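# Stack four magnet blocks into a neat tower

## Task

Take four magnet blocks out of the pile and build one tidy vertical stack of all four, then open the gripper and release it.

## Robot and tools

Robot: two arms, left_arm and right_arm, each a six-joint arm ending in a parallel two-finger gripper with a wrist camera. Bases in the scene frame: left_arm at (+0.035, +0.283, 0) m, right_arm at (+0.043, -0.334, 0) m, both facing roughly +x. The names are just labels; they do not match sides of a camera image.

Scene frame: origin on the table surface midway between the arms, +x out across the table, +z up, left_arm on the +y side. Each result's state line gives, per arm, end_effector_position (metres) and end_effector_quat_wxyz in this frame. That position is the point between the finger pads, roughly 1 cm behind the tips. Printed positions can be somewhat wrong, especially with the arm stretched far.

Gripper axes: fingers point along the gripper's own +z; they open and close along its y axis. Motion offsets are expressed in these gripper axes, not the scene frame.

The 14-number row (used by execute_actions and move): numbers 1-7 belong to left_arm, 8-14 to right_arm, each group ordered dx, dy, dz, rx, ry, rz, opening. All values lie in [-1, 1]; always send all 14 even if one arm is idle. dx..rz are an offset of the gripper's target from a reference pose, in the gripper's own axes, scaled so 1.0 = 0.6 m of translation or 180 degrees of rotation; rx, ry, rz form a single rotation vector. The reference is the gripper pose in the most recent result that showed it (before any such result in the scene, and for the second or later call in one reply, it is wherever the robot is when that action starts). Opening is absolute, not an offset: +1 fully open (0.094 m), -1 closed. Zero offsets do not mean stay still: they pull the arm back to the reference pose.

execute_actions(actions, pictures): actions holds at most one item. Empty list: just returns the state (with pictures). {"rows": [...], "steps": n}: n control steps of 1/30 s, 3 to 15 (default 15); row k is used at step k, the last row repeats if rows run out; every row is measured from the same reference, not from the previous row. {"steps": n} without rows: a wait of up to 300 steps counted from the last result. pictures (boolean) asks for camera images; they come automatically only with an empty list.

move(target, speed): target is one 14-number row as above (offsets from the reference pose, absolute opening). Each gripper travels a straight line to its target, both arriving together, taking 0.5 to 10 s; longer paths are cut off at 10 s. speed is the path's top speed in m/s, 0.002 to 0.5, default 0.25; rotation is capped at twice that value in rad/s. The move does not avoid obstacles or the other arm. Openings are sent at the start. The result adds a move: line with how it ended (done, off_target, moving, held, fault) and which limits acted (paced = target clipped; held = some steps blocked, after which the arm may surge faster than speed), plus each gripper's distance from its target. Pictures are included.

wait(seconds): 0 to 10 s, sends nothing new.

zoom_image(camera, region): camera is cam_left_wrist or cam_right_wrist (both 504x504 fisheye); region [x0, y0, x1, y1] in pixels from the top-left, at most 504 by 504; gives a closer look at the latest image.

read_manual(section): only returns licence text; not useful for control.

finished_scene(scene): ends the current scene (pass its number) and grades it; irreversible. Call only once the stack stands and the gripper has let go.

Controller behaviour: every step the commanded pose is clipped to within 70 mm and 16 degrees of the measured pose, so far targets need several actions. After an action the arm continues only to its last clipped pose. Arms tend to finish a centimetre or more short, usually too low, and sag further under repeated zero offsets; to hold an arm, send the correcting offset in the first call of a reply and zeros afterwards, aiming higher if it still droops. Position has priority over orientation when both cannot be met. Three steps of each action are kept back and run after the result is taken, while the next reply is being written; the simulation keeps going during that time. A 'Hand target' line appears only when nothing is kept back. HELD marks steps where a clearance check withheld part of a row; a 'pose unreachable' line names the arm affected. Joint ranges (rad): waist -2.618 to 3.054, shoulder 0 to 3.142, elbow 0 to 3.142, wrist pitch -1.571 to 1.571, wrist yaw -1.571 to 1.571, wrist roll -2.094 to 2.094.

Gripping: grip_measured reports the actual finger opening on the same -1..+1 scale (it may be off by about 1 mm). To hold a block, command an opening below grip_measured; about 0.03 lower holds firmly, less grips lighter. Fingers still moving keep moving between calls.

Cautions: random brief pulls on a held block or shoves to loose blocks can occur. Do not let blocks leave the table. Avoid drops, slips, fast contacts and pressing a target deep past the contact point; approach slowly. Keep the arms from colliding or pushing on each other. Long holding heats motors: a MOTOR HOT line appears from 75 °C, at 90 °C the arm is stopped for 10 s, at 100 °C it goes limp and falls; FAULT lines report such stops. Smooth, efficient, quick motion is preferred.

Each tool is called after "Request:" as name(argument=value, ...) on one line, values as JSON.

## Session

Request:
execute_actions(actions=[])

Scene clock: 0.00 s of 5800.00 s.
left_arm: end_effector_position=(+0.2571, +0.4942, +0.2032) grip_measured=+1.000 end_effector_quat_wxyz=(-0.110, +0.329, +0.913, +0.216) | right_arm: end_effector_position=(+0.6609, +0.0124, +0.1142) grip_measured=+1.000 end_effector_quat_wxyz=(+0.342, +0.154, +0.871, +0.317)
Joint positions: left_arm=[ 0.625  1.51   1.459 -1.328 -0.452  1.234  0.094] | right_arm=[ 0.503  2.638  2.432 -0.396 -0.066  0.878  0.094]
Joint velocities: left_arm=[-0.002 -0.002 -0.002  0.022  0.007 -0.022  0.   ] | right_arm=[ 0.012  0.007 -0.002  0.051 -0.022  0.022  0.   ]
Hand target (left_arm): +0.257, +0.494, +0.207; -0.106, +0.326, +0.913, +0.220
Hand target (right_arm): +0.663, +0.013, +0.130; +0.354, +0.150, +0.865, +0.323
camera_calibration (this result's frames):
cam_left_wrist: T_world_to_cam=[[-0.424335, -0.809595, -0.405581, 0.584729], [-0.741385, 0.0534635, 0.668946, 0.052204], [-0.519892, 0.584549, -0.622908, 0.090137], [0, 0, 0, 1]] pos_world=[0.333686, 0.417913, 0.25838]
cam_right_wrist: T_world_to_cam=[[-0.103452, -0.782689, -0.613756, 0.140837], [-0.978347, 0.191289, -0.0790341, 0.686261], [0.179264, 0.592289, -0.78553, 0.0910242], [0, 0, 0, 1]] pos_world=[0.669654, -0.0749552, 0.21218]

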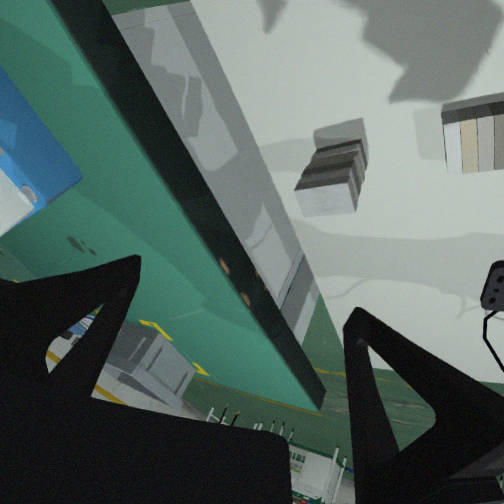

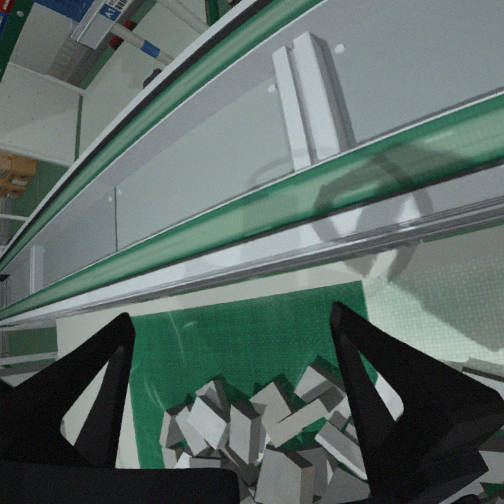

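Request:
move(target=[0,0,0,0,0,0,1,0.197,-0.01,-0.42,0.211,0.228,-0.103,0], speed=0.35)

Scene clock: 2.30 s of 5800.00 s.
left_arm: end_effector_position=(+0.2571, +0.4942, +0.2032) grip_measured=+1.000 end_effector_quat_wxyz=(-0.110, +0.329, +0.913, +0.216) | right_arm: end_effector_position=(+0.3996, -0.0419, +0.1865) grip_measured=+0.002 end_effector_quat_wxyz=(+0.063, +0.010, +0.995, +0.072)
Joint positions: left_arm=[ 0.625  1.51   1.459 -1.328 -0.452  1.234  0.094] | right_arm=[ 0.682  2.247  2.44  -1.575 -0.033  0.696  0.047]
Joint velocities: left_arm=[-0.002  0.002 -0.002  0.007 -0.022 -0.11   0.   ] | right_arm=[-0.002  0.002  0.002  0.037  0.007 -0.007 -0.   ]
Hand target (left_arm): +0.257, +0.494, +0.203; -0.110, +0.329, +0.913, +0.216
Hand target (right_arm): +0.397, -0.045, +0.191; +0.070, +0.005, +0.995, +0.066
Off the commanded pose (left_arm): 0.000 m, 0 deg.
Off the commanded pose (right_arm): 0.009 m, 11 deg.
joint sent to its limit (right arm) — the command would take joint 4 (wrist pitch) past its lower limit, so that joint was sent only as far as its limit.
Kept back: nothing.
move: off_target (right_arm)
camera_calibration (this result's frames):
cam_left_wrist: T_world_to_cam=[[-0.424335, -0.809595, -0.405581, 0.584729], [-0.741385, 0.0534635, 0.668946, 0.052204], [-0.519892, 0.584549, -0.622908, 0.090137], [0, 0, 0, 1]] pos_world=[0.333686, 0.417913, 0.25838]
cam_right_wrist: T_world_to_cam=[[-0.0203242, -0.997289, -0.0707189, -0.0277189], [-0.897526, -0.0129645, 0.440771, 0.308932], [-0.440493, 0.0724304, -0.89483, 0.473064], [0, 0, 0, 1]] pos_world=[0.485092, -0.0579028, 0.285183]

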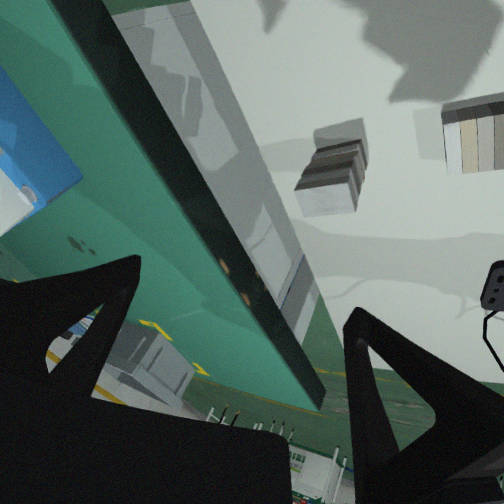

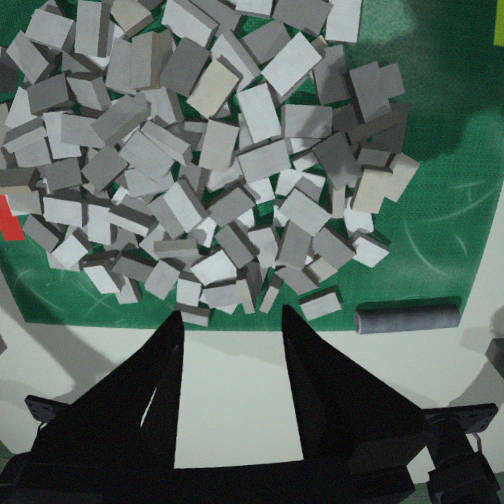

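Request:
zoom_image(camera="cam_right_wrist", region=[230, 130, 440, 340])

Region (230, 130, 440, 340) of cam_right_wrist's 504x504 image, scaled by 2.400, with more detail than that image has.

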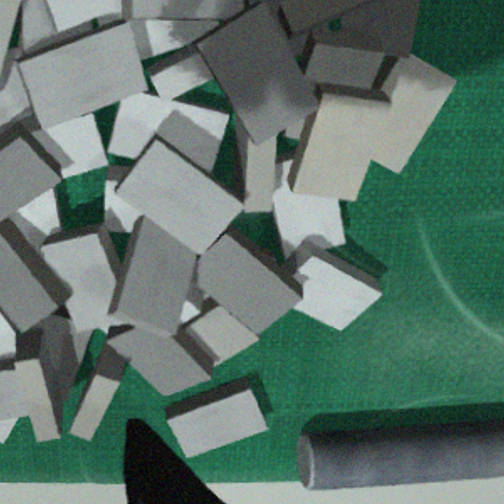

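Request:
move(target=[0,0,0,0,0,0,1,0.21,-0.166,0.155,0.06,0.004,0.345,-0.1], speed=0.35)

Scene clock: 4.93 s of 5800.00 s.
left_arm: end_effector_position=(+0.2571, +0.4942, +0.2032) grip_measured=+1.000 end_effector_quat_wxyz=(-0.110, +0.329, +0.913, +0.216) | right_arm: end_effector_position=(+0.2868, -0.1227, +0.0581) grip_measured=-0.098 end_effector_quat_wxyz=(-0.004, +0.529, +0.849, +0.000)
Joint positions: left_arm=[ 0.625  1.51   1.459 -1.328 -0.452  1.234  0.094] | right_arm=[ 0.717  1.801  1.283 -1.055 -0.008  1.821  0.042]
Joint velocities: left_arm=[-0.012 -0.002  0.007 -0.081  0.007 -0.051  0.   ] | right_arm=[ 0.017 -0.007  0.007  0.066 -0.007 -0.051 -0.001]
Hand target (left_arm): +0.257, +0.494, +0.203; -0.110, +0.329, +0.913, +0.216
Hand target (right_arm): +0.286, -0.124, +0.062; +0.008, +0.528, +0.849, +0.004
Off the commanded pose (left_arm): 0.000 m, 0 deg.
Off the commanded pose (right_arm): 0.007 m, 2 deg.
Kept back: nothing.
move: done
camera_calibration (this result's frames):
cam_left_wrist: T_world_to_cam=[[-0.424335, -0.809595, -0.405581, 0.584729], [-0.741385, 0.0534635, 0.668946, 0.052204], [-0.519892, 0.584549, -0.622908, 0.090137], [0, 0, 0, 1]] pos_world=[0.333686, 0.417913, 0.25838]
cam_right_wrist: T_world_to_cam=[[-0.894324, -0.440362, 0.07916, 0.190535], [-0.327683, 0.765123, 0.554266, 0.188691], [-0.304645, 0.469754, -0.828567, 0.320304], [0, 0, 0, 1]] pos_world=[0.32981, -0.210932, 0.145725]

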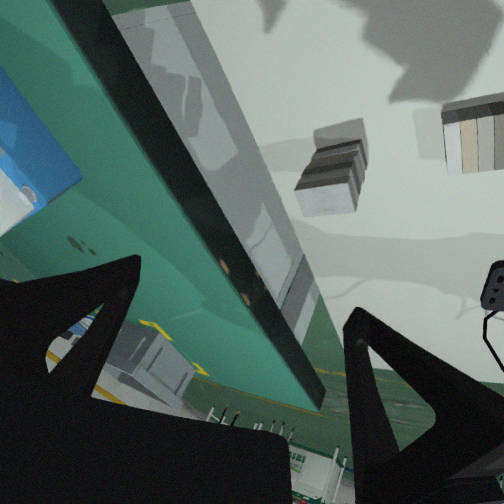

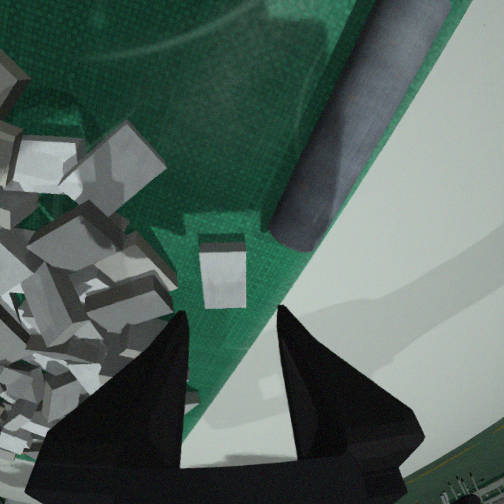

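Request:
move(target=[0,0,0,0,0,0,1,0.014,0.002,0.08,0,0,0,-0.2], speed=0.1)

Scene clock: 6.17 s of 5800.00 s.
left_arm: end_effector_position=(+0.2571, +0.4942, +0.2032) grip_measured=+1.000 end_effector_quat_wxyz=(-0.110, +0.329, +0.913, +0.216) | right_arm: end_effector_position=(+0.2892, -0.1151, +0.0135) grip_measured=-0.198 end_effector_quat_wxyz=(-0.003, +0.530, +0.848, +0.005)
Joint positions: left_arm=[ 0.625  1.51   1.459 -1.328 -0.452  1.234  0.094] | right_arm=[ 0.73   1.877  1.193 -0.879 -0.009  1.837  0.038]
Joint velocities: left_arm=[-0.017 -0.017  0.002 -0.007  0.022  0.007  0.   ] | right_arm=[-0.007 -0.007  0.002 -0.022  0.007  0.037 -0.001]
Hand target (left_arm): +0.257, +0.494, +0.203; -0.110, +0.329, +0.913, +0.216
Hand target (right_arm): +0.285, -0.115, +0.010; -0.004, +0.529, +0.849, +0.000
Off the commanded pose (left_arm): 0.000 m, 0 deg.
Off the commanded pose (right_arm): 0.006 m, 1 deg.
Kept back: nothing.
move: done
camera_calibration (this result's frames):
cam_left_wrist: T_world_to_cam=[[-0.424335, -0.809595, -0.405581, 0.584729], [-0.741385, 0.0534635, 0.668946, 0.052204], [-0.519892, 0.584549, -0.622908, 0.090137], [0, 0, 0, 1]] pos_world=[0.333686, 0.417913, 0.25838]
cam_right_wrist: T_world_to_cam=[[-0.896155, -0.438137, 0.0703014, 0.200485], [-0.32901, 0.762365, 0.557272, 0.208352], [-0.297757, 0.476272, -0.827349, 0.279215], [0, 0, 0, 1]] pos_world=[0.331354, -0.203983, 0.100805]

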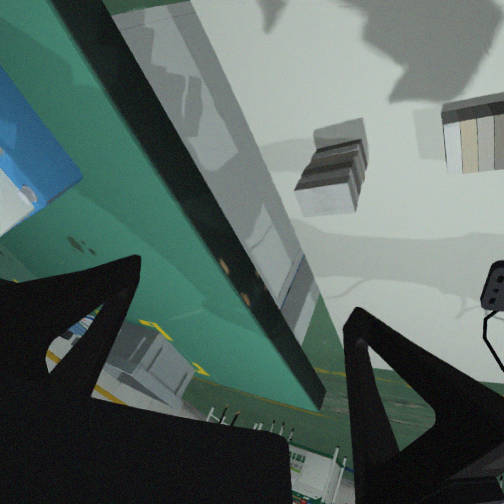

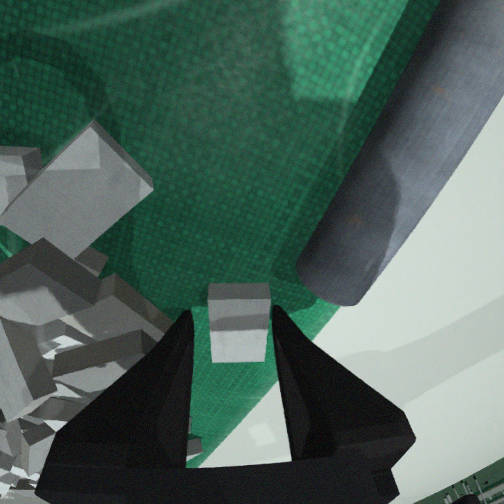

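Request:
move(target=[0,0,0,0,0,0,1,0,0,0,0,0,0,-0.52])

Request:
move(target=[0,0,0,0,0,0,1,0,0.01,-0.08,-0.005,0,0,-0.52])

Request:
move(target=[0,0,0,0,0,0,1,-0.26,0.045,-0.01,-0.012,-0.008,0,-0.52])

Scene clock: 7.10 s of 5800.00 s.
left_arm: end_effector_position=(+0.2571, +0.4942, +0.2032) grip_measured=+1.000 end_effector_quat_wxyz=(-0.110, +0.329, +0.913, +0.216) | right_arm: end_effector_position=(+0.2896, -0.1146, +0.0135) grip_measured=-0.476 end_effector_quat_wxyz=(-0.003, +0.530, +0.848, +0.006)
Joint positions: left_arm=[ 0.625  1.51   1.459 -1.328 -0.452  1.234  0.094] | right_arm=[ 0.73   1.877  1.193 -0.876 -0.01   1.837  0.025]
Joint velocities: left_arm=[ 0.012 -0.012  0.012 -0.081  0.037 -0.037  0.   ] | right_arm=[ 0.002  0.012 -0.027 -0.037 -0.022 -0.051  0.   ]
Hand target (left_arm): +0.257, +0.494, +0.203; -0.110, +0.329, +0.913, +0.216
Hand target (right_arm): +0.289, -0.115, +0.013; -0.003, +0.530, +0.848, +0.005
Off the commanded pose (left_arm): 0.000 m, 0 deg.
Off the commanded pose (right_arm): 0.001 m, 0 deg.
Kept back: nothing.
move: done
camera_calibration (this result's frames):
cam_left_wrist: T_world_to_cam=[[-0.424335, -0.809595, -0.405581, 0.584729], [-0.741385, 0.0534635, 0.668946, 0.052204], [-0.519892, 0.584549, -0.622908, 0.090137], [0, 0, 0, 1]] pos_world=[0.333686, 0.417913, 0.25838]
cam_right_wrist: T_world_to_cam=[[-0.896275, -0.438282, 0.0678301, 0.201157], [-0.329992, 0.761222, 0.558253, 0.208266], [-0.296306, 0.477964, -0.826894, 0.27889], [0, 0, 0, 1]] pos_world=[0.331655, -0.203673, 0.100703]

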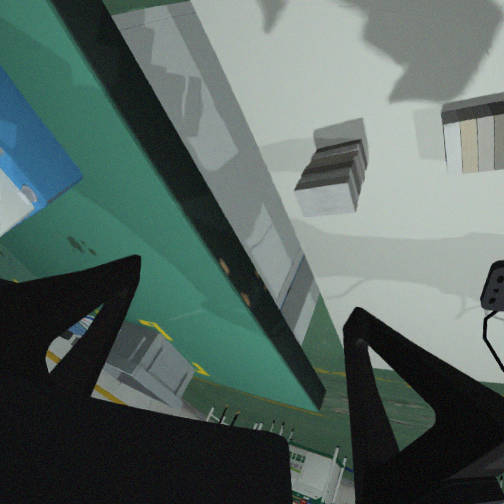

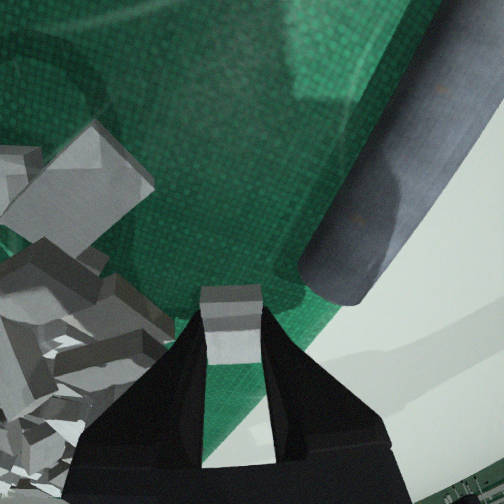

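Scene clock: 8.10 s of 5800.00 s.
left_arm: end_effector_position=(+0.2571, +0.4942, +0.2032) grip_measured=+1.000 end_effector_quat_wxyz=(-0.110, +0.329, +0.913, +0.216) | right_arm: end_effector_position=(+0.2900, -0.1142, +0.0500) grip_measured=-0.476 end_effector_quat_wxyz=(-0.004, +0.530, +0.848, +0.003)
Joint positions: left_arm=[ 0.625  1.51   1.459 -1.328 -0.452  1.234  0.094] | right_arm=[ 0.73   1.835  1.293 -1.026 -0.01   1.837  0.025]
Joint velocities: left_arm=[-0.007 -0.007 -0.017  0.022 -0.007 -0.007  0.   ] | right_arm=[-0.002 -0.017  0.012 -0.007 -0.022 -0.066 -0.001]
Hand target (left_arm): +0.257, +0.494, +0.203; -0.110, +0.329, +0.913, +0.216
Hand target (right_arm): +0.294, -0.112, +0.061; +0.001, +0.530, +0.848, +0.013
Off the commanded pose (left_arm): 0.000 m, 0 deg.
Off the commanded pose (right_arm): 0.013 m, 1 deg.
Kept back: nothing.
move: off_target (right_arm)
camera_calibration (this result's frames):
cam_left_wrist: T_world_to_cam=[[-0.424335, -0.809595, -0.405581, 0.584729], [-0.741385, 0.0534635, 0.668946, 0.052204], [-0.519892, 0.584549, -0.622908, 0.090137], [0, 0, 0, 1]] pos_world=[0.333686, 0.417913, 0.25838]
cam_right_wrist: T_world_to_cam=[[-0.895886, -0.437941, 0.0748072, 0.19878], [-0.326955, 0.763885, 0.556399, 0.187253], [-0.300814, 0.474012, -0.827541, 0.309933], [0, 0, 0, 1]] pos_world=[0.332539, -0.202897, 0.137425]

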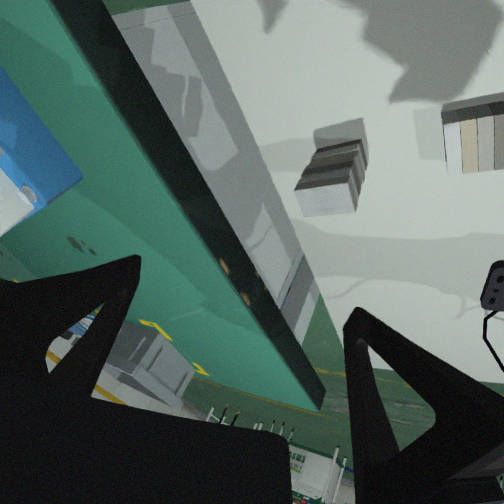

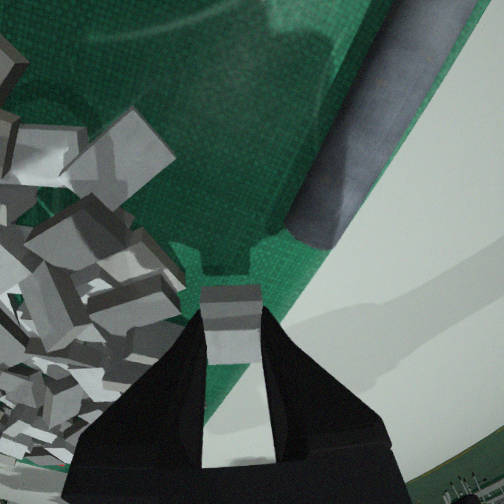

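Scene clock: 9.37 s of 5800.00 s.
left_arm: end_effector_position=(+0.2571, +0.4942, +0.2032) grip_measured=+1.000 end_effector_quat_wxyz=(-0.110, +0.329, +0.913, +0.216) | right_arm: end_effector_position=(+0.3728, -0.2419, +0.0504) grip_measured=-0.476 end_effector_quat_wxyz=(+0.005, +0.535, +0.845, +0.011)
Joint positions: left_arm=[ 0.625  1.51   1.459 -1.328 -0.452  1.234  0.094] | right_arm=[ 0.276  1.859  1.326 -1.015 -0.008  1.394  0.025]
Joint velocities: left_arm=[ 0.007  0.002  0.017 -0.037 -0.095 -0.037  0.   ] | right_arm=[ 0.002  0.002  0.002 -0.066 -0.066 -0.022 -0.001]
Hand target (left_arm): +0.257, +0.494, +0.203; -0.110, +0.329, +0.913, +0.216
Hand target (right_arm): +0.381, -0.240, +0.057; +0.016, +0.530, +0.848, +0.017
Off the commanded pose (left_arm): 0.000 m, 0 deg.
Off the commanded pose (right_arm): 0.011 m, 1 deg.
Kept back: nothing.
move: off_target (right_arm)
camera_calibration (this result's frames):
cam_left_wrist: T_world_to_cam=[[-0.424335, -0.809595, -0.405581, 0.584729], [-0.741385, 0.0534635, 0.668946, 0.052204], [-0.519892, 0.584549, -0.622908, 0.090137], [0, 0, 0, 1]] pos_world=[0.333686, 0.417913, 0.25838]
cam_right_wrist: T_world_to_cam=[[-0.902354, -0.427873, 0.0517826, 0.223005], [-0.331248, 0.765361, 0.551813, 0.313778], [-0.275738, 0.480778, -0.832359, 0.388209], [0, 0, 0, 1]] pos_world=[0.412211, -0.331378, 0.138434]

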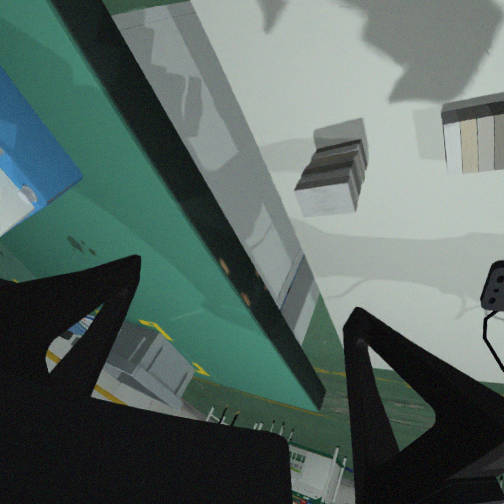

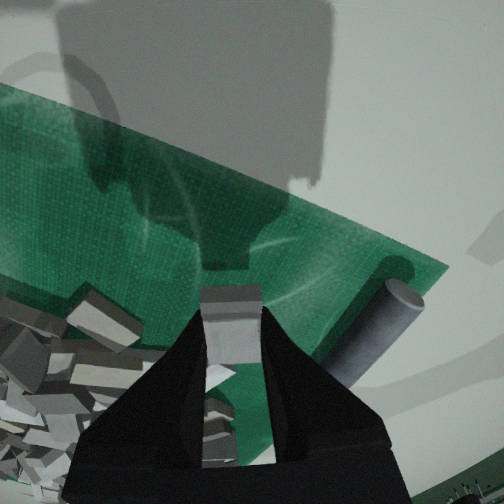

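Request:
move(target=[0,0,0,0,0,0,1,0,0,0.066,0.008,0,0,-0.52], speed=0.08)

Request:
move(target=[0,0,0,0,0,0,1,0,0,0,0,0,0,-0.15])

Request:
move(target=[0,0,0,0,0,0,1,0,0.01,-0.09,0,0,0,-0.15])

Scene clock: 10.53 s of 5800.00 s.
left_arm: end_effector_position=(+0.2571, +0.4942, +0.2032) grip_measured=+1.000 end_effector_quat_wxyz=(-0.110, +0.329, +0.913, +0.216) | right_arm: end_effector_position=(+0.3739, -0.2416, +0.0136) grip_measured=-0.476 end_effector_quat_wxyz=(-0.005, +0.534, +0.845, +0.001)
Joint positions: left_arm=[ 0.625  1.51   1.459 -1.328 -0.452  1.234  0.094] | right_arm=[ 0.276  1.937  1.276 -0.915 -0.008  1.393  0.025]
Joint velocities: left_arm=[ 0.017 -0.002 -0.022 -0.007 -0.037 -0.066  0.   ] | right_arm=[-0.022 -0.007 -0.007  0.037  0.007 -0.051  0.001]
Hand target (left_arm): +0.257, +0.494, +0.203; -0.110, +0.329, +0.913, +0.216
Hand target (right_arm): +0.374, -0.242, +0.011; -0.002, +0.535, +0.845, +0.000
Off the commanded pose (left_arm): 0.000 m, 0 deg.
Off the commanded pose (right_arm): 0.003 m, 0 deg.
Kept back: nothing.
move: done
camera_calibration (this result's frames):
cam_left_wrist: T_world_to_cam=[[-0.424335, -0.809595, -0.405581, 0.584729], [-0.741385, 0.0534635, 0.668946, 0.052204], [-0.519892, 0.584549, -0.622908, 0.090137], [0, 0, 0, 1]] pos_world=[0.333686, 0.417913, 0.25838]
cam_right_wrist: T_world_to_cam=[[-0.89975, -0.429104, 0.0794932, 0.224416], [-0.317648, 0.768853, 0.554947, 0.329959], [-0.299249, 0.474063, -0.828079, 0.364821], [0, 0, 0, 1]] pos_world=[0.415901, -0.33034, 0.101151]

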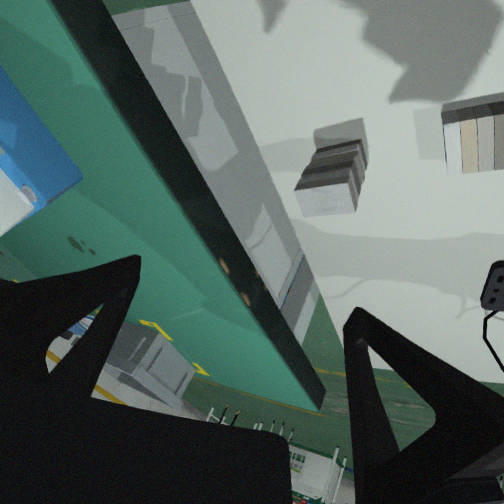

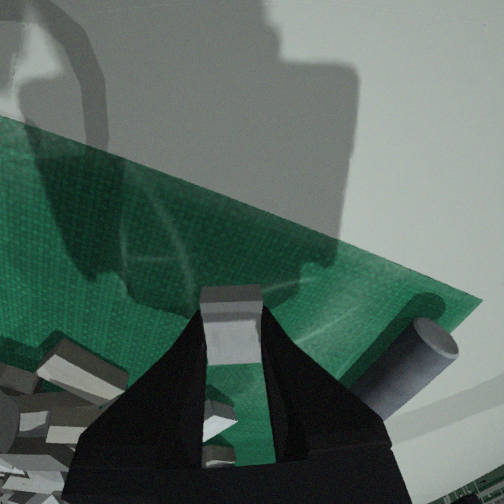

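Scene clock: 11.03 s of 5800.00 s.
left_arm: end_effector_position=(+0.2571, +0.4942, +0.2032) grip_measured=+1.000 end_effector_quat_wxyz=(-0.110, +0.329, +0.913, +0.216) | right_arm: end_effector_position=(+0.3739, -0.2416, +0.0136) grip_measured=-0.152 end_effector_quat_wxyz=(-0.005, +0.534, +0.845, +0.001)
Joint positions: left_arm=[ 0.625  1.51   1.459 -1.328 -0.452  1.234  0.094] | right_arm=[ 0.276  1.937  1.276 -0.915 -0.008  1.393  0.04 ]
Joint velocities: left_arm=[ 0.002 -0.017  0.007 -0.051 -0.037 -0.022  0.   ] | right_arm=[-0.012 -0.002 -0.012  0.037  0.007 -0.051 -0.   ]
Hand target (left_arm): +0.257, +0.494, +0.203; -0.110, +0.329, +0.913, +0.216
Hand target (right_arm): +0.374, -0.242, +0.014; -0.005, +0.534, +0.845, +0.000
Off the commanded pose (left_arm): 0.000 m, 0 deg.
Off the commanded pose (right_arm): 0.000 m, 0 deg.
Kept back: nothing.
move: done
camera_calibration (this result's frames):
cam_left_wrist: T_world_to_cam=[[-0.424335, -0.809595, -0.405581, 0.584729], [-0.741385, 0.0534635, 0.668946, 0.052204], [-0.519892, 0.584549, -0.622908, 0.090137], [0, 0, 0, 1]] pos_world=[0.333686, 0.417913, 0.25838]
cam_right_wrist: T_world_to_cam=[[-0.89975, -0.429104, 0.0794932, 0.224416], [-0.317648, 0.768853, 0.554947, 0.329959], [-0.299249, 0.474063, -0.828079, 0.364821], [0, 0, 0, 1]] pos_world=[0.415901, -0.33034, 0.101151]

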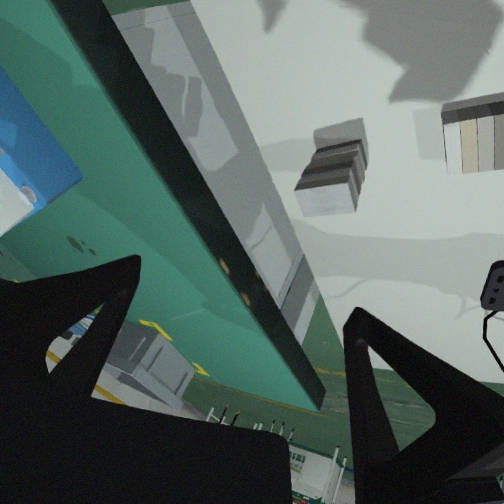

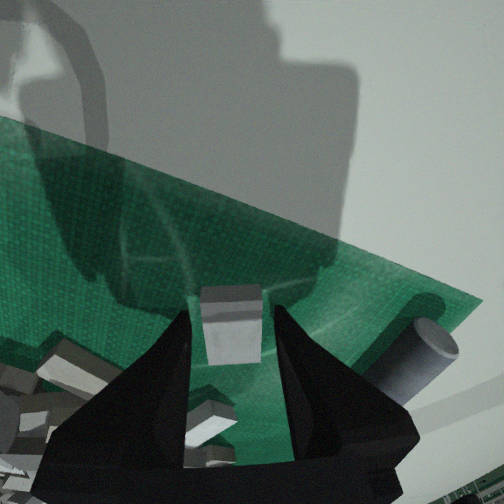

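Scene clock: 12.07 s of 5800.00 s.
left_arm: end_effector_position=(+0.2571, +0.4942, +0.2032) grip_measured=+1.000 end_effector_quat_wxyz=(-0.110, +0.329, +0.913, +0.216) | right_arm: end_effector_position=(+0.3753, -0.2411, +0.0572) grip_measured=-0.152 end_effector_quat_wxyz=(-0.012, +0.534, +0.845, -0.008)
Joint positions: left_arm=[ 0.625  1.51   1.459 -1.328 -0.452  1.234  0.094] | right_arm=[ 0.276  1.908  1.418 -1.109 -0.008  1.393  0.04 ]
Joint velocities: left_arm=[-0.002  0.007 -0.042 -0.037 -0.051  0.007  0.   ] | right_arm=[-0.002 -0.012  0.007 -0.081 -0.095  0.066 -0.001]
Hand target (left_arm): +0.257, +0.494, +0.203; -0.110, +0.329, +0.913, +0.216
Hand target (right_arm): +0.379, -0.239, +0.067; -0.005, +0.534, +0.845, +0.001
Off the commanded pose (left_arm): 0.000 m, 0 deg.
Off the commanded pose (right_arm): 0.011 m, 1 deg.
Kept back: nothing.
move: off_target (right_arm)
camera_calibration (this result's frames):
cam_left_wrist: T_world_to_cam=[[-0.424335, -0.809595, -0.405581, 0.584729], [-0.741385, 0.0534635, 0.668946, 0.052204], [-0.519892, 0.584549, -0.622908, 0.090137], [0, 0, 0, 1]] pos_world=[0.333686, 0.417913, 0.25838]
cam_right_wrist: T_world_to_cam=[[-0.897816, -0.428607, 0.101107, 0.220536], [-0.305713, 0.771883, 0.557438, 0.301963], [-0.316964, 0.469567, -0.824039, 0.406466], [0, 0, 0, 1]] pos_world=[0.41915, -0.32942, 0.144321]

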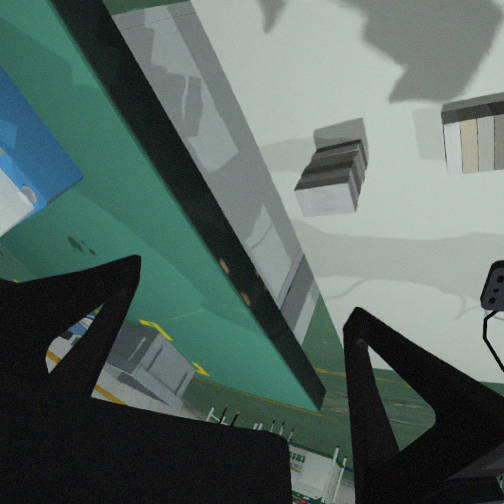

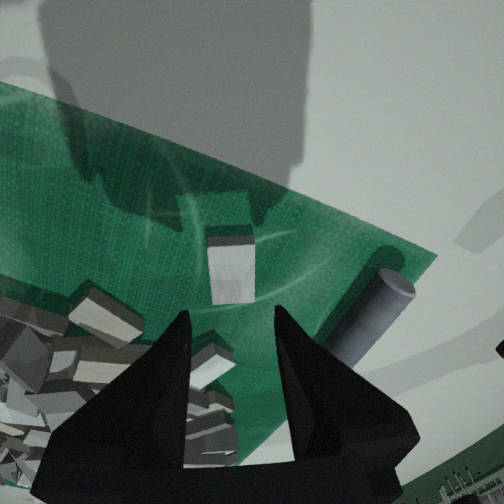

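Request:
move(target=[0,0,0,0,0,0,1,0.138,0.037,-0.03,0,0,-0.70,-0.15], speed=0.5)

Scene clock: 15.20 s of 5800.00 s.
left_arm: end_effector_position=(+0.2571, +0.4942, +0.2032) grip_measured=+1.000 end_effector_quat_wxyz=(-0.110, +0.329, +0.913, +0.216) | right_arm: end_effector_position=(+0.3561, -0.1641, +0.0696) grip_measured=-0.152 end_effector_quat_wxyz=(-0.023, -0.503, +0.864, +0.005)
Joint positions: left_arm=[ 0.625  1.51   1.459 -1.328 -0.452  1.234  0.094] | right_arm=[ 0.501  1.956  1.535 -1.195 -0.008 -0.564  0.04 ]
Joint velocities: left_arm=[-0.012  0.002 -0.012  0.007 -0.007  0.037  0.   ] | right_arm=[-0.012 -0.017  0.002 -0.095  0.007 -0.066  0.001]
Hand target (left_arm): +0.257, +0.494, +0.203; -0.110, +0.329, +0.913, +0.216
Hand target (right_arm): +0.360, -0.158, +0.075; -0.014, -0.511, +0.860, +0.006
Off the commanded pose (left_arm): 0.000 m, 0 deg.
Off the commanded pose (right_arm): 0.010 m, 2 deg.
Kept back: nothing.
move: done
camera_calibration (this result's frames):
cam_left_wrist: T_world_to_cam=[[-0.424335, -0.809595, -0.405581, 0.584729], [-0.741385, 0.0534635, 0.668946, 0.052204], [-0.519892, 0.584549, -0.622908, 0.090137], [0, 0, 0, 1]] pos_world=[0.333686, 0.417913, 0.25838]
cam_right_wrist: T_world_to_cam=[[0.870288, -0.490585, 0.0438696, -0.400735], [-0.422752, -0.6983, 0.577631, 0.0287372], [-0.252743, -0.521251, -0.815118, 0.188275], [0, 0, 0, 1]] pos_world=[0.408489, -0.078389, 0.154447]

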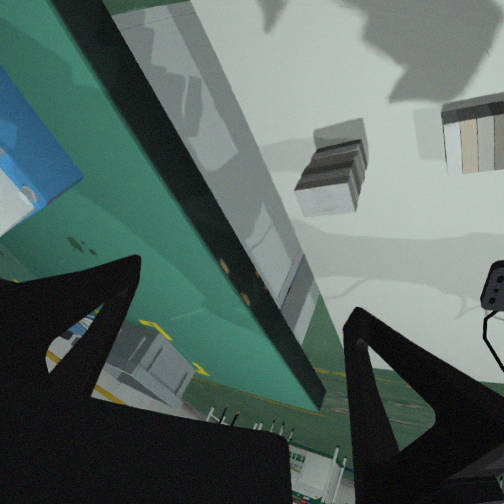

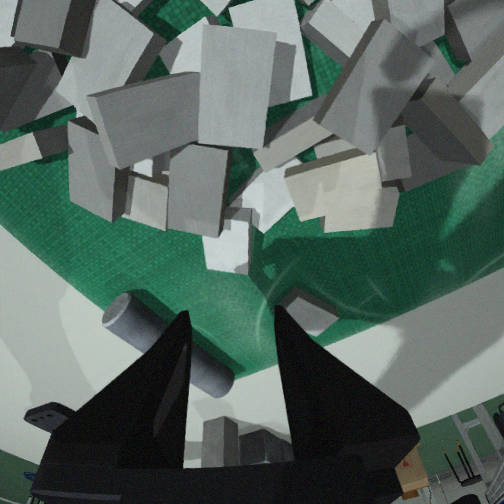

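Request:
move(target=[0,0,0,0,0,0,1,0.006,0.006,0.075,0.01,-0.011,0.02,-0.2], speed=0.1)

Request:
zoom_image(camera="cam_right_wrist", region=[130, 200, 330, 400])

Scene clock: 16.50 s of 5800.00 s.
left_arm: end_effector_position=(+0.2571, +0.4942, +0.2032) grip_measured=+1.000 end_effector_quat_wxyz=(-0.110, +0.329, +0.913, +0.216) | right_arm: end_effector_position=(+0.3486, -0.1688, +0.0207) grip_measured=-0.198 end_effector_quat_wxyz=(-0.012, -0.476, +0.879, +0.003)
Joint positions: left_arm=[ 0.625  1.51   1.459 -1.328 -0.452  1.234  0.094] | right_arm=[ 0.501  1.956  1.334 -0.973 -0.005 -0.502  0.038]
Joint velocities: left_arm=[ 0.002  0.007  0.017 -0.037  0.022  0.022  0.   ] | right_arm=[-0.002 -0.022 -0.017  0.022 -0.037  0.007 -0.001]
Hand target (left_arm): +0.257, +0.494, +0.203; -0.110, +0.329, +0.913, +0.216
Hand target (right_arm): +0.350, -0.167, +0.025; -0.000, -0.476, +0.879, -0.001
Off the commanded pose (left_arm): 0.000 m, 0 deg.
Off the commanded pose (right_arm): 0.005 m, 1 deg.
Kept back: nothing.
move: done
camera_calibration (this result's frames):
cam_left_wrist: T_world_to_cam=[[-0.424335, -0.809595, -0.405581, 0.584729], [-0.741385, 0.0534635, 0.668946, 0.052204], [-0.519892, 0.584549, -0.622908, 0.090137], [0, 0, 0, 1]] pos_world=[0.333686, 0.417913, 0.25838]
cam_right_wrist: T_world_to_cam=[[0.837114, -0.543833, 0.0590478, -0.392082], [-0.477282, -0.673371, 0.564599, 0.0740341], [-0.267286, -0.500816, -0.82325, 0.152868], [0, 0, 0, 1]] pos_world=[0.404412, -0.0868156, 0.107201]

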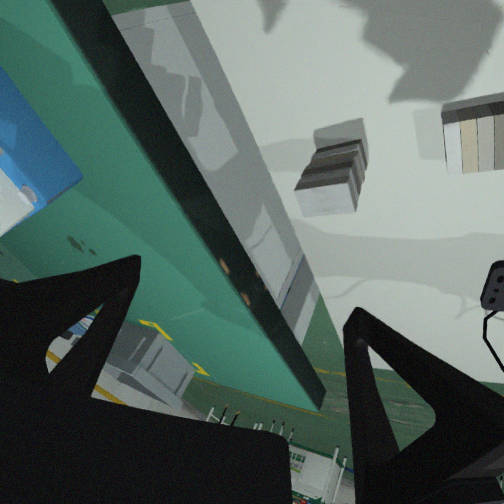

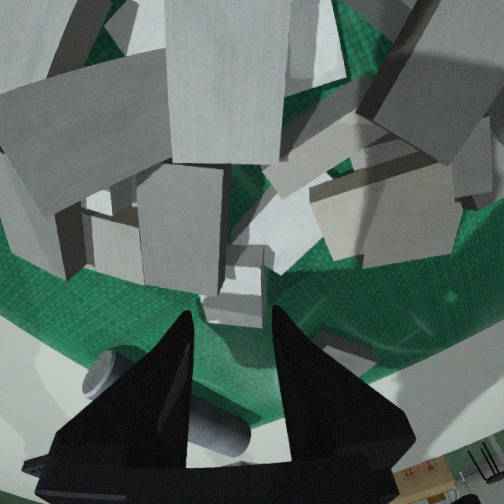

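Region (130, 200, 330, 400) of cam_right_wrist's 504x504 image, scaled by 2.520, with more detail than that image has.

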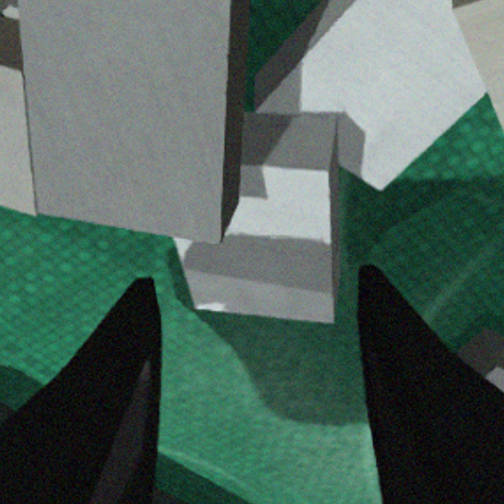

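Request:
move(target=[0,0,0,0,0,0,1,-0.008,0,0.02,0.004,-0.006,0.015,-0.25], speed=0.05)

Request:
zoom_image(camera="cam_right_wrist", region=[130, 200, 330, 400])

Scene clock: 18.10 s of 5800.00 s.
left_arm: end_effector_position=(+0.2571, +0.4942, +0.2032) grip_measured=+1.000 end_effector_quat_wxyz=(-0.110, +0.329, +0.913, +0.216) | right_arm: end_effector_position=(+0.3528, -0.1665, +0.0130) grip_measured=-0.248 end_effector_quat_wxyz=(-0.001, -0.456, +0.890, +0.002)
Joint positions: left_arm=[ 0.625  1.51   1.459 -1.328 -0.452  1.234  0.094] | right_arm=[ 0.501  1.964  1.312 -0.92  -0.005 -0.456  0.035]
Joint velocities: left_arm=[-0.002  0.002 -0.002 -0.007  0.022  0.037  0.   ] | right_arm=[ 0.007 -0.002 -0.007  0.051 -0.051 -0.022 -0.001]
Hand target (left_arm): +0.257, +0.494, +0.203; -0.110, +0.329, +0.913, +0.216
Hand target (right_arm): +0.351, -0.165, +0.009; -0.001, -0.456, +0.890, +0.001
Off the commanded pose (left_arm): 0.000 m, 0 deg.
Off the commanded pose (right_arm): 0.005 m, 0 deg.
Kept back: nothing.
move: done
camera_calibration (this result's frames):
cam_left_wrist: T_world_to_cam=[[-0.424335, -0.809595, -0.405581, 0.584729], [-0.741385, 0.0534635, 0.668946, 0.052204], [-0.519892, 0.584549, -0.622908, 0.090137], [0, 0, 0, 1]] pos_world=[0.333686, 0.417913, 0.25838]
cam_right_wrist: T_world_to_cam=[[0.809561, -0.582823, 0.0701973, -0.390827], [-0.519676, -0.655909, 0.547467, 0.100006], [-0.273033, -0.479688, -0.833878, 0.154397], [0, 0, 0, 1]] pos_world=[0.410525, -0.0881262, 0.101433]

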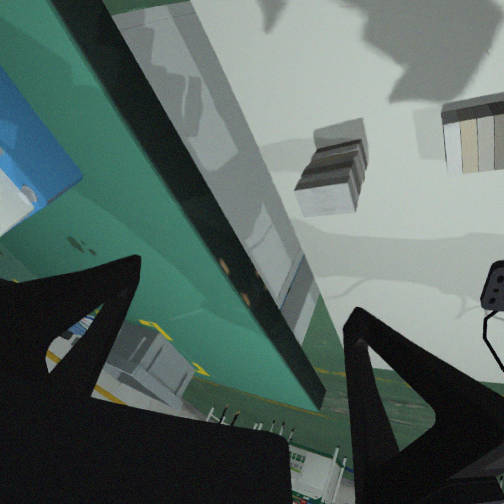

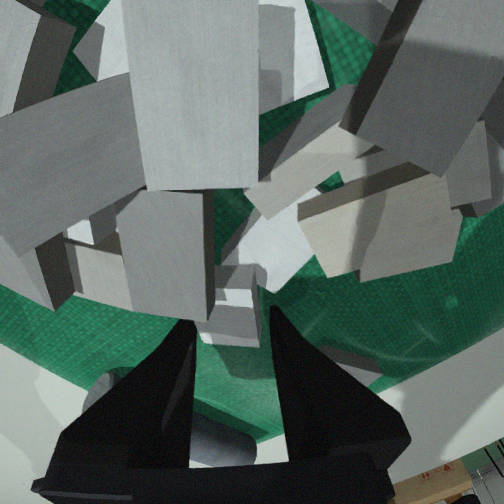

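Region (130, 200, 330, 400) of cam_right_wrist's 504x504 image, scaled by 2.520, with more detail than that image has.

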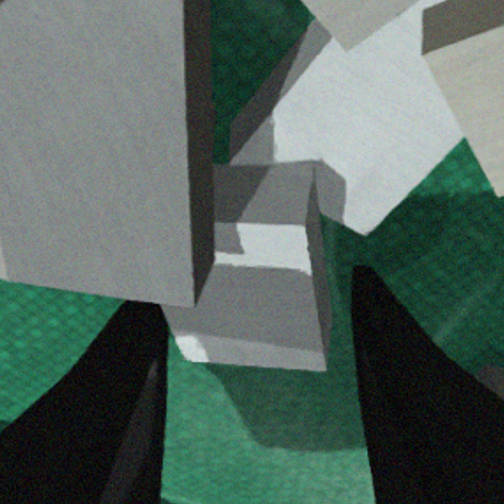

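Close, drag out, then regrip centred.

Request:
move(target=[0,0,0,0,0,0,1,0,0,0,0,0,0,-0.52])

Request:
move(target=[0,0,0,0,0,0,1,0.06,-0.015,-0.012,0,0,0,-0.52], speed=0.08)

Scene clock: 19.03 s of 5800.00 s.
left_arm: end_effector_position=(+0.2571, +0.4942, +0.2032) grip_measured=+1.000 end_effector_quat_wxyz=(-0.110, +0.329, +0.913, +0.216) | right_arm: end_effector_position=(+0.3529, -0.1664, +0.0130) grip_measured=-0.466 end_effector_quat_wxyz=(-0.000, -0.455, +0.890, +0.003)
Joint positions: left_arm=[ 0.625  1.51   1.459 -1.328 -0.452  1.234  0.094] | right_arm=[ 0.501  1.964  1.312 -0.919 -0.005 -0.455  0.025]
Joint velocities: left_arm=[-0.022 -0.017 -0.017 -0.051  0.007  0.007  0.   ] | right_arm=[-0.017  0.002 -0.012 -0.037  0.066 -0.037 -0.001]
Hand target (left_arm): +0.257, +0.494, +0.203; -0.110, +0.329, +0.913, +0.216
Hand target (right_arm): +0.353, -0.166, +0.013; -0.001, -0.456, +0.890, +0.003
Off the commanded pose (left_arm): 0.000 m, 0 deg.
Off the commanded pose (right_arm): 0.000 m, 0 deg.
Kept back: nothing.
move: done
camera_calibration (this result's frames):
cam_left_wrist: T_world_to_cam=[[-0.424335, -0.809595, -0.405581, 0.584729], [-0.741385, 0.0534635, 0.668946, 0.052204], [-0.519892, 0.584549, -0.622908, 0.090137], [0, 0, 0, 1]] pos_world=[0.333686, 0.417913, 0.25838]
cam_right_wrist: T_world_to_cam=[[0.809082, -0.58349, 0.0701894, -0.390791], [-0.520445, -0.655891, 0.546757, 0.100458], [-0.272991, -0.478901, -0.834344, 0.154627], [0, 0, 0, 1]] pos_world=[0.410676, -0.0880823, 0.101516]

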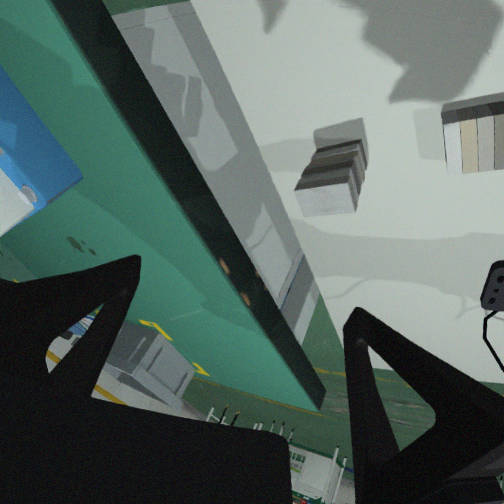

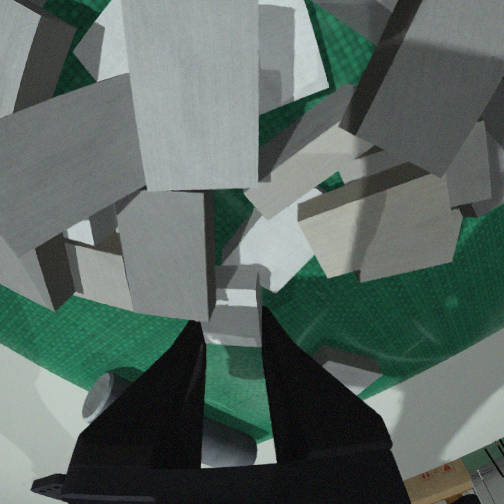

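Scene clock: 19.83 s of 5800.00 s.
left_arm: end_effector_position=(+0.2571, +0.4942, +0.2032) grip_measured=+1.000 end_effector_quat_wxyz=(-0.110, +0.329, +0.913, +0.216) | right_arm: end_effector_position=(+0.3368, -0.1986, +0.0131) grip_measured=-0.466 end_effector_quat_wxyz=(-0.012, -0.454, +0.891, +0.003)
Joint positions: left_arm=[ 0.625  1.51   1.459 -1.328 -0.452  1.234  0.094] | right_arm=[ 0.437  1.885  1.201 -0.911 -0.005 -0.517  0.025]
Joint velocities: left_arm=[ 0.002  0.002  0.002  0.022 -0.007 -0.081  0.   ] | right_arm=[-0.012  0.012 -0.012  0.081 -0.066 -0.007 -0.   ]
Hand target (left_arm): +0.257, +0.494, +0.203; -0.110, +0.329, +0.913, +0.216
Hand target (right_arm): +0.339, -0.200, +0.020; +0.000, -0.456, +0.890, +0.003
Off the commanded pose (left_arm): 0.000 m, 0 deg.
Off the commanded pose (right_arm): 0.008 m, 1 deg.
Kept back: nothing.
move: done
camera_calibration (this result's frames):
cam_left_wrist: T_world_to_cam=[[-0.424335, -0.809595, -0.405581, 0.584729], [-0.741385, 0.0534635, 0.668946, 0.052204], [-0.519892, 0.584549, -0.622908, 0.090137], [0, 0, 0, 1]] pos_world=[0.333686, 0.417913, 0.25838]
cam_right_wrist: T_world_to_cam=[[0.808889, -0.585031, 0.058629, -0.39668], [-0.510391, -0.649168, 0.563988, 0.0686199], [-0.29189, -0.486127, -0.823699, 0.139742], [0, 0, 0, 1]] pos_world=[0.396682, -0.119592, 0.0996613]

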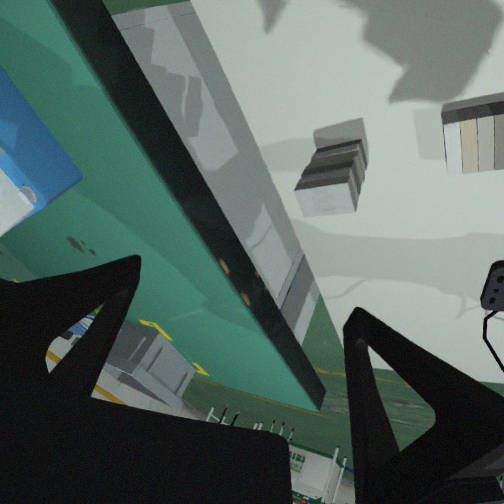

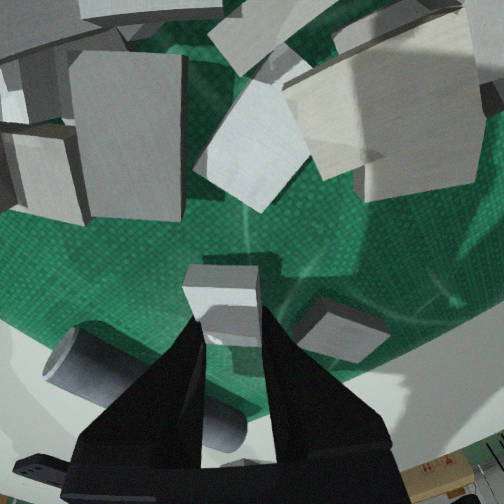

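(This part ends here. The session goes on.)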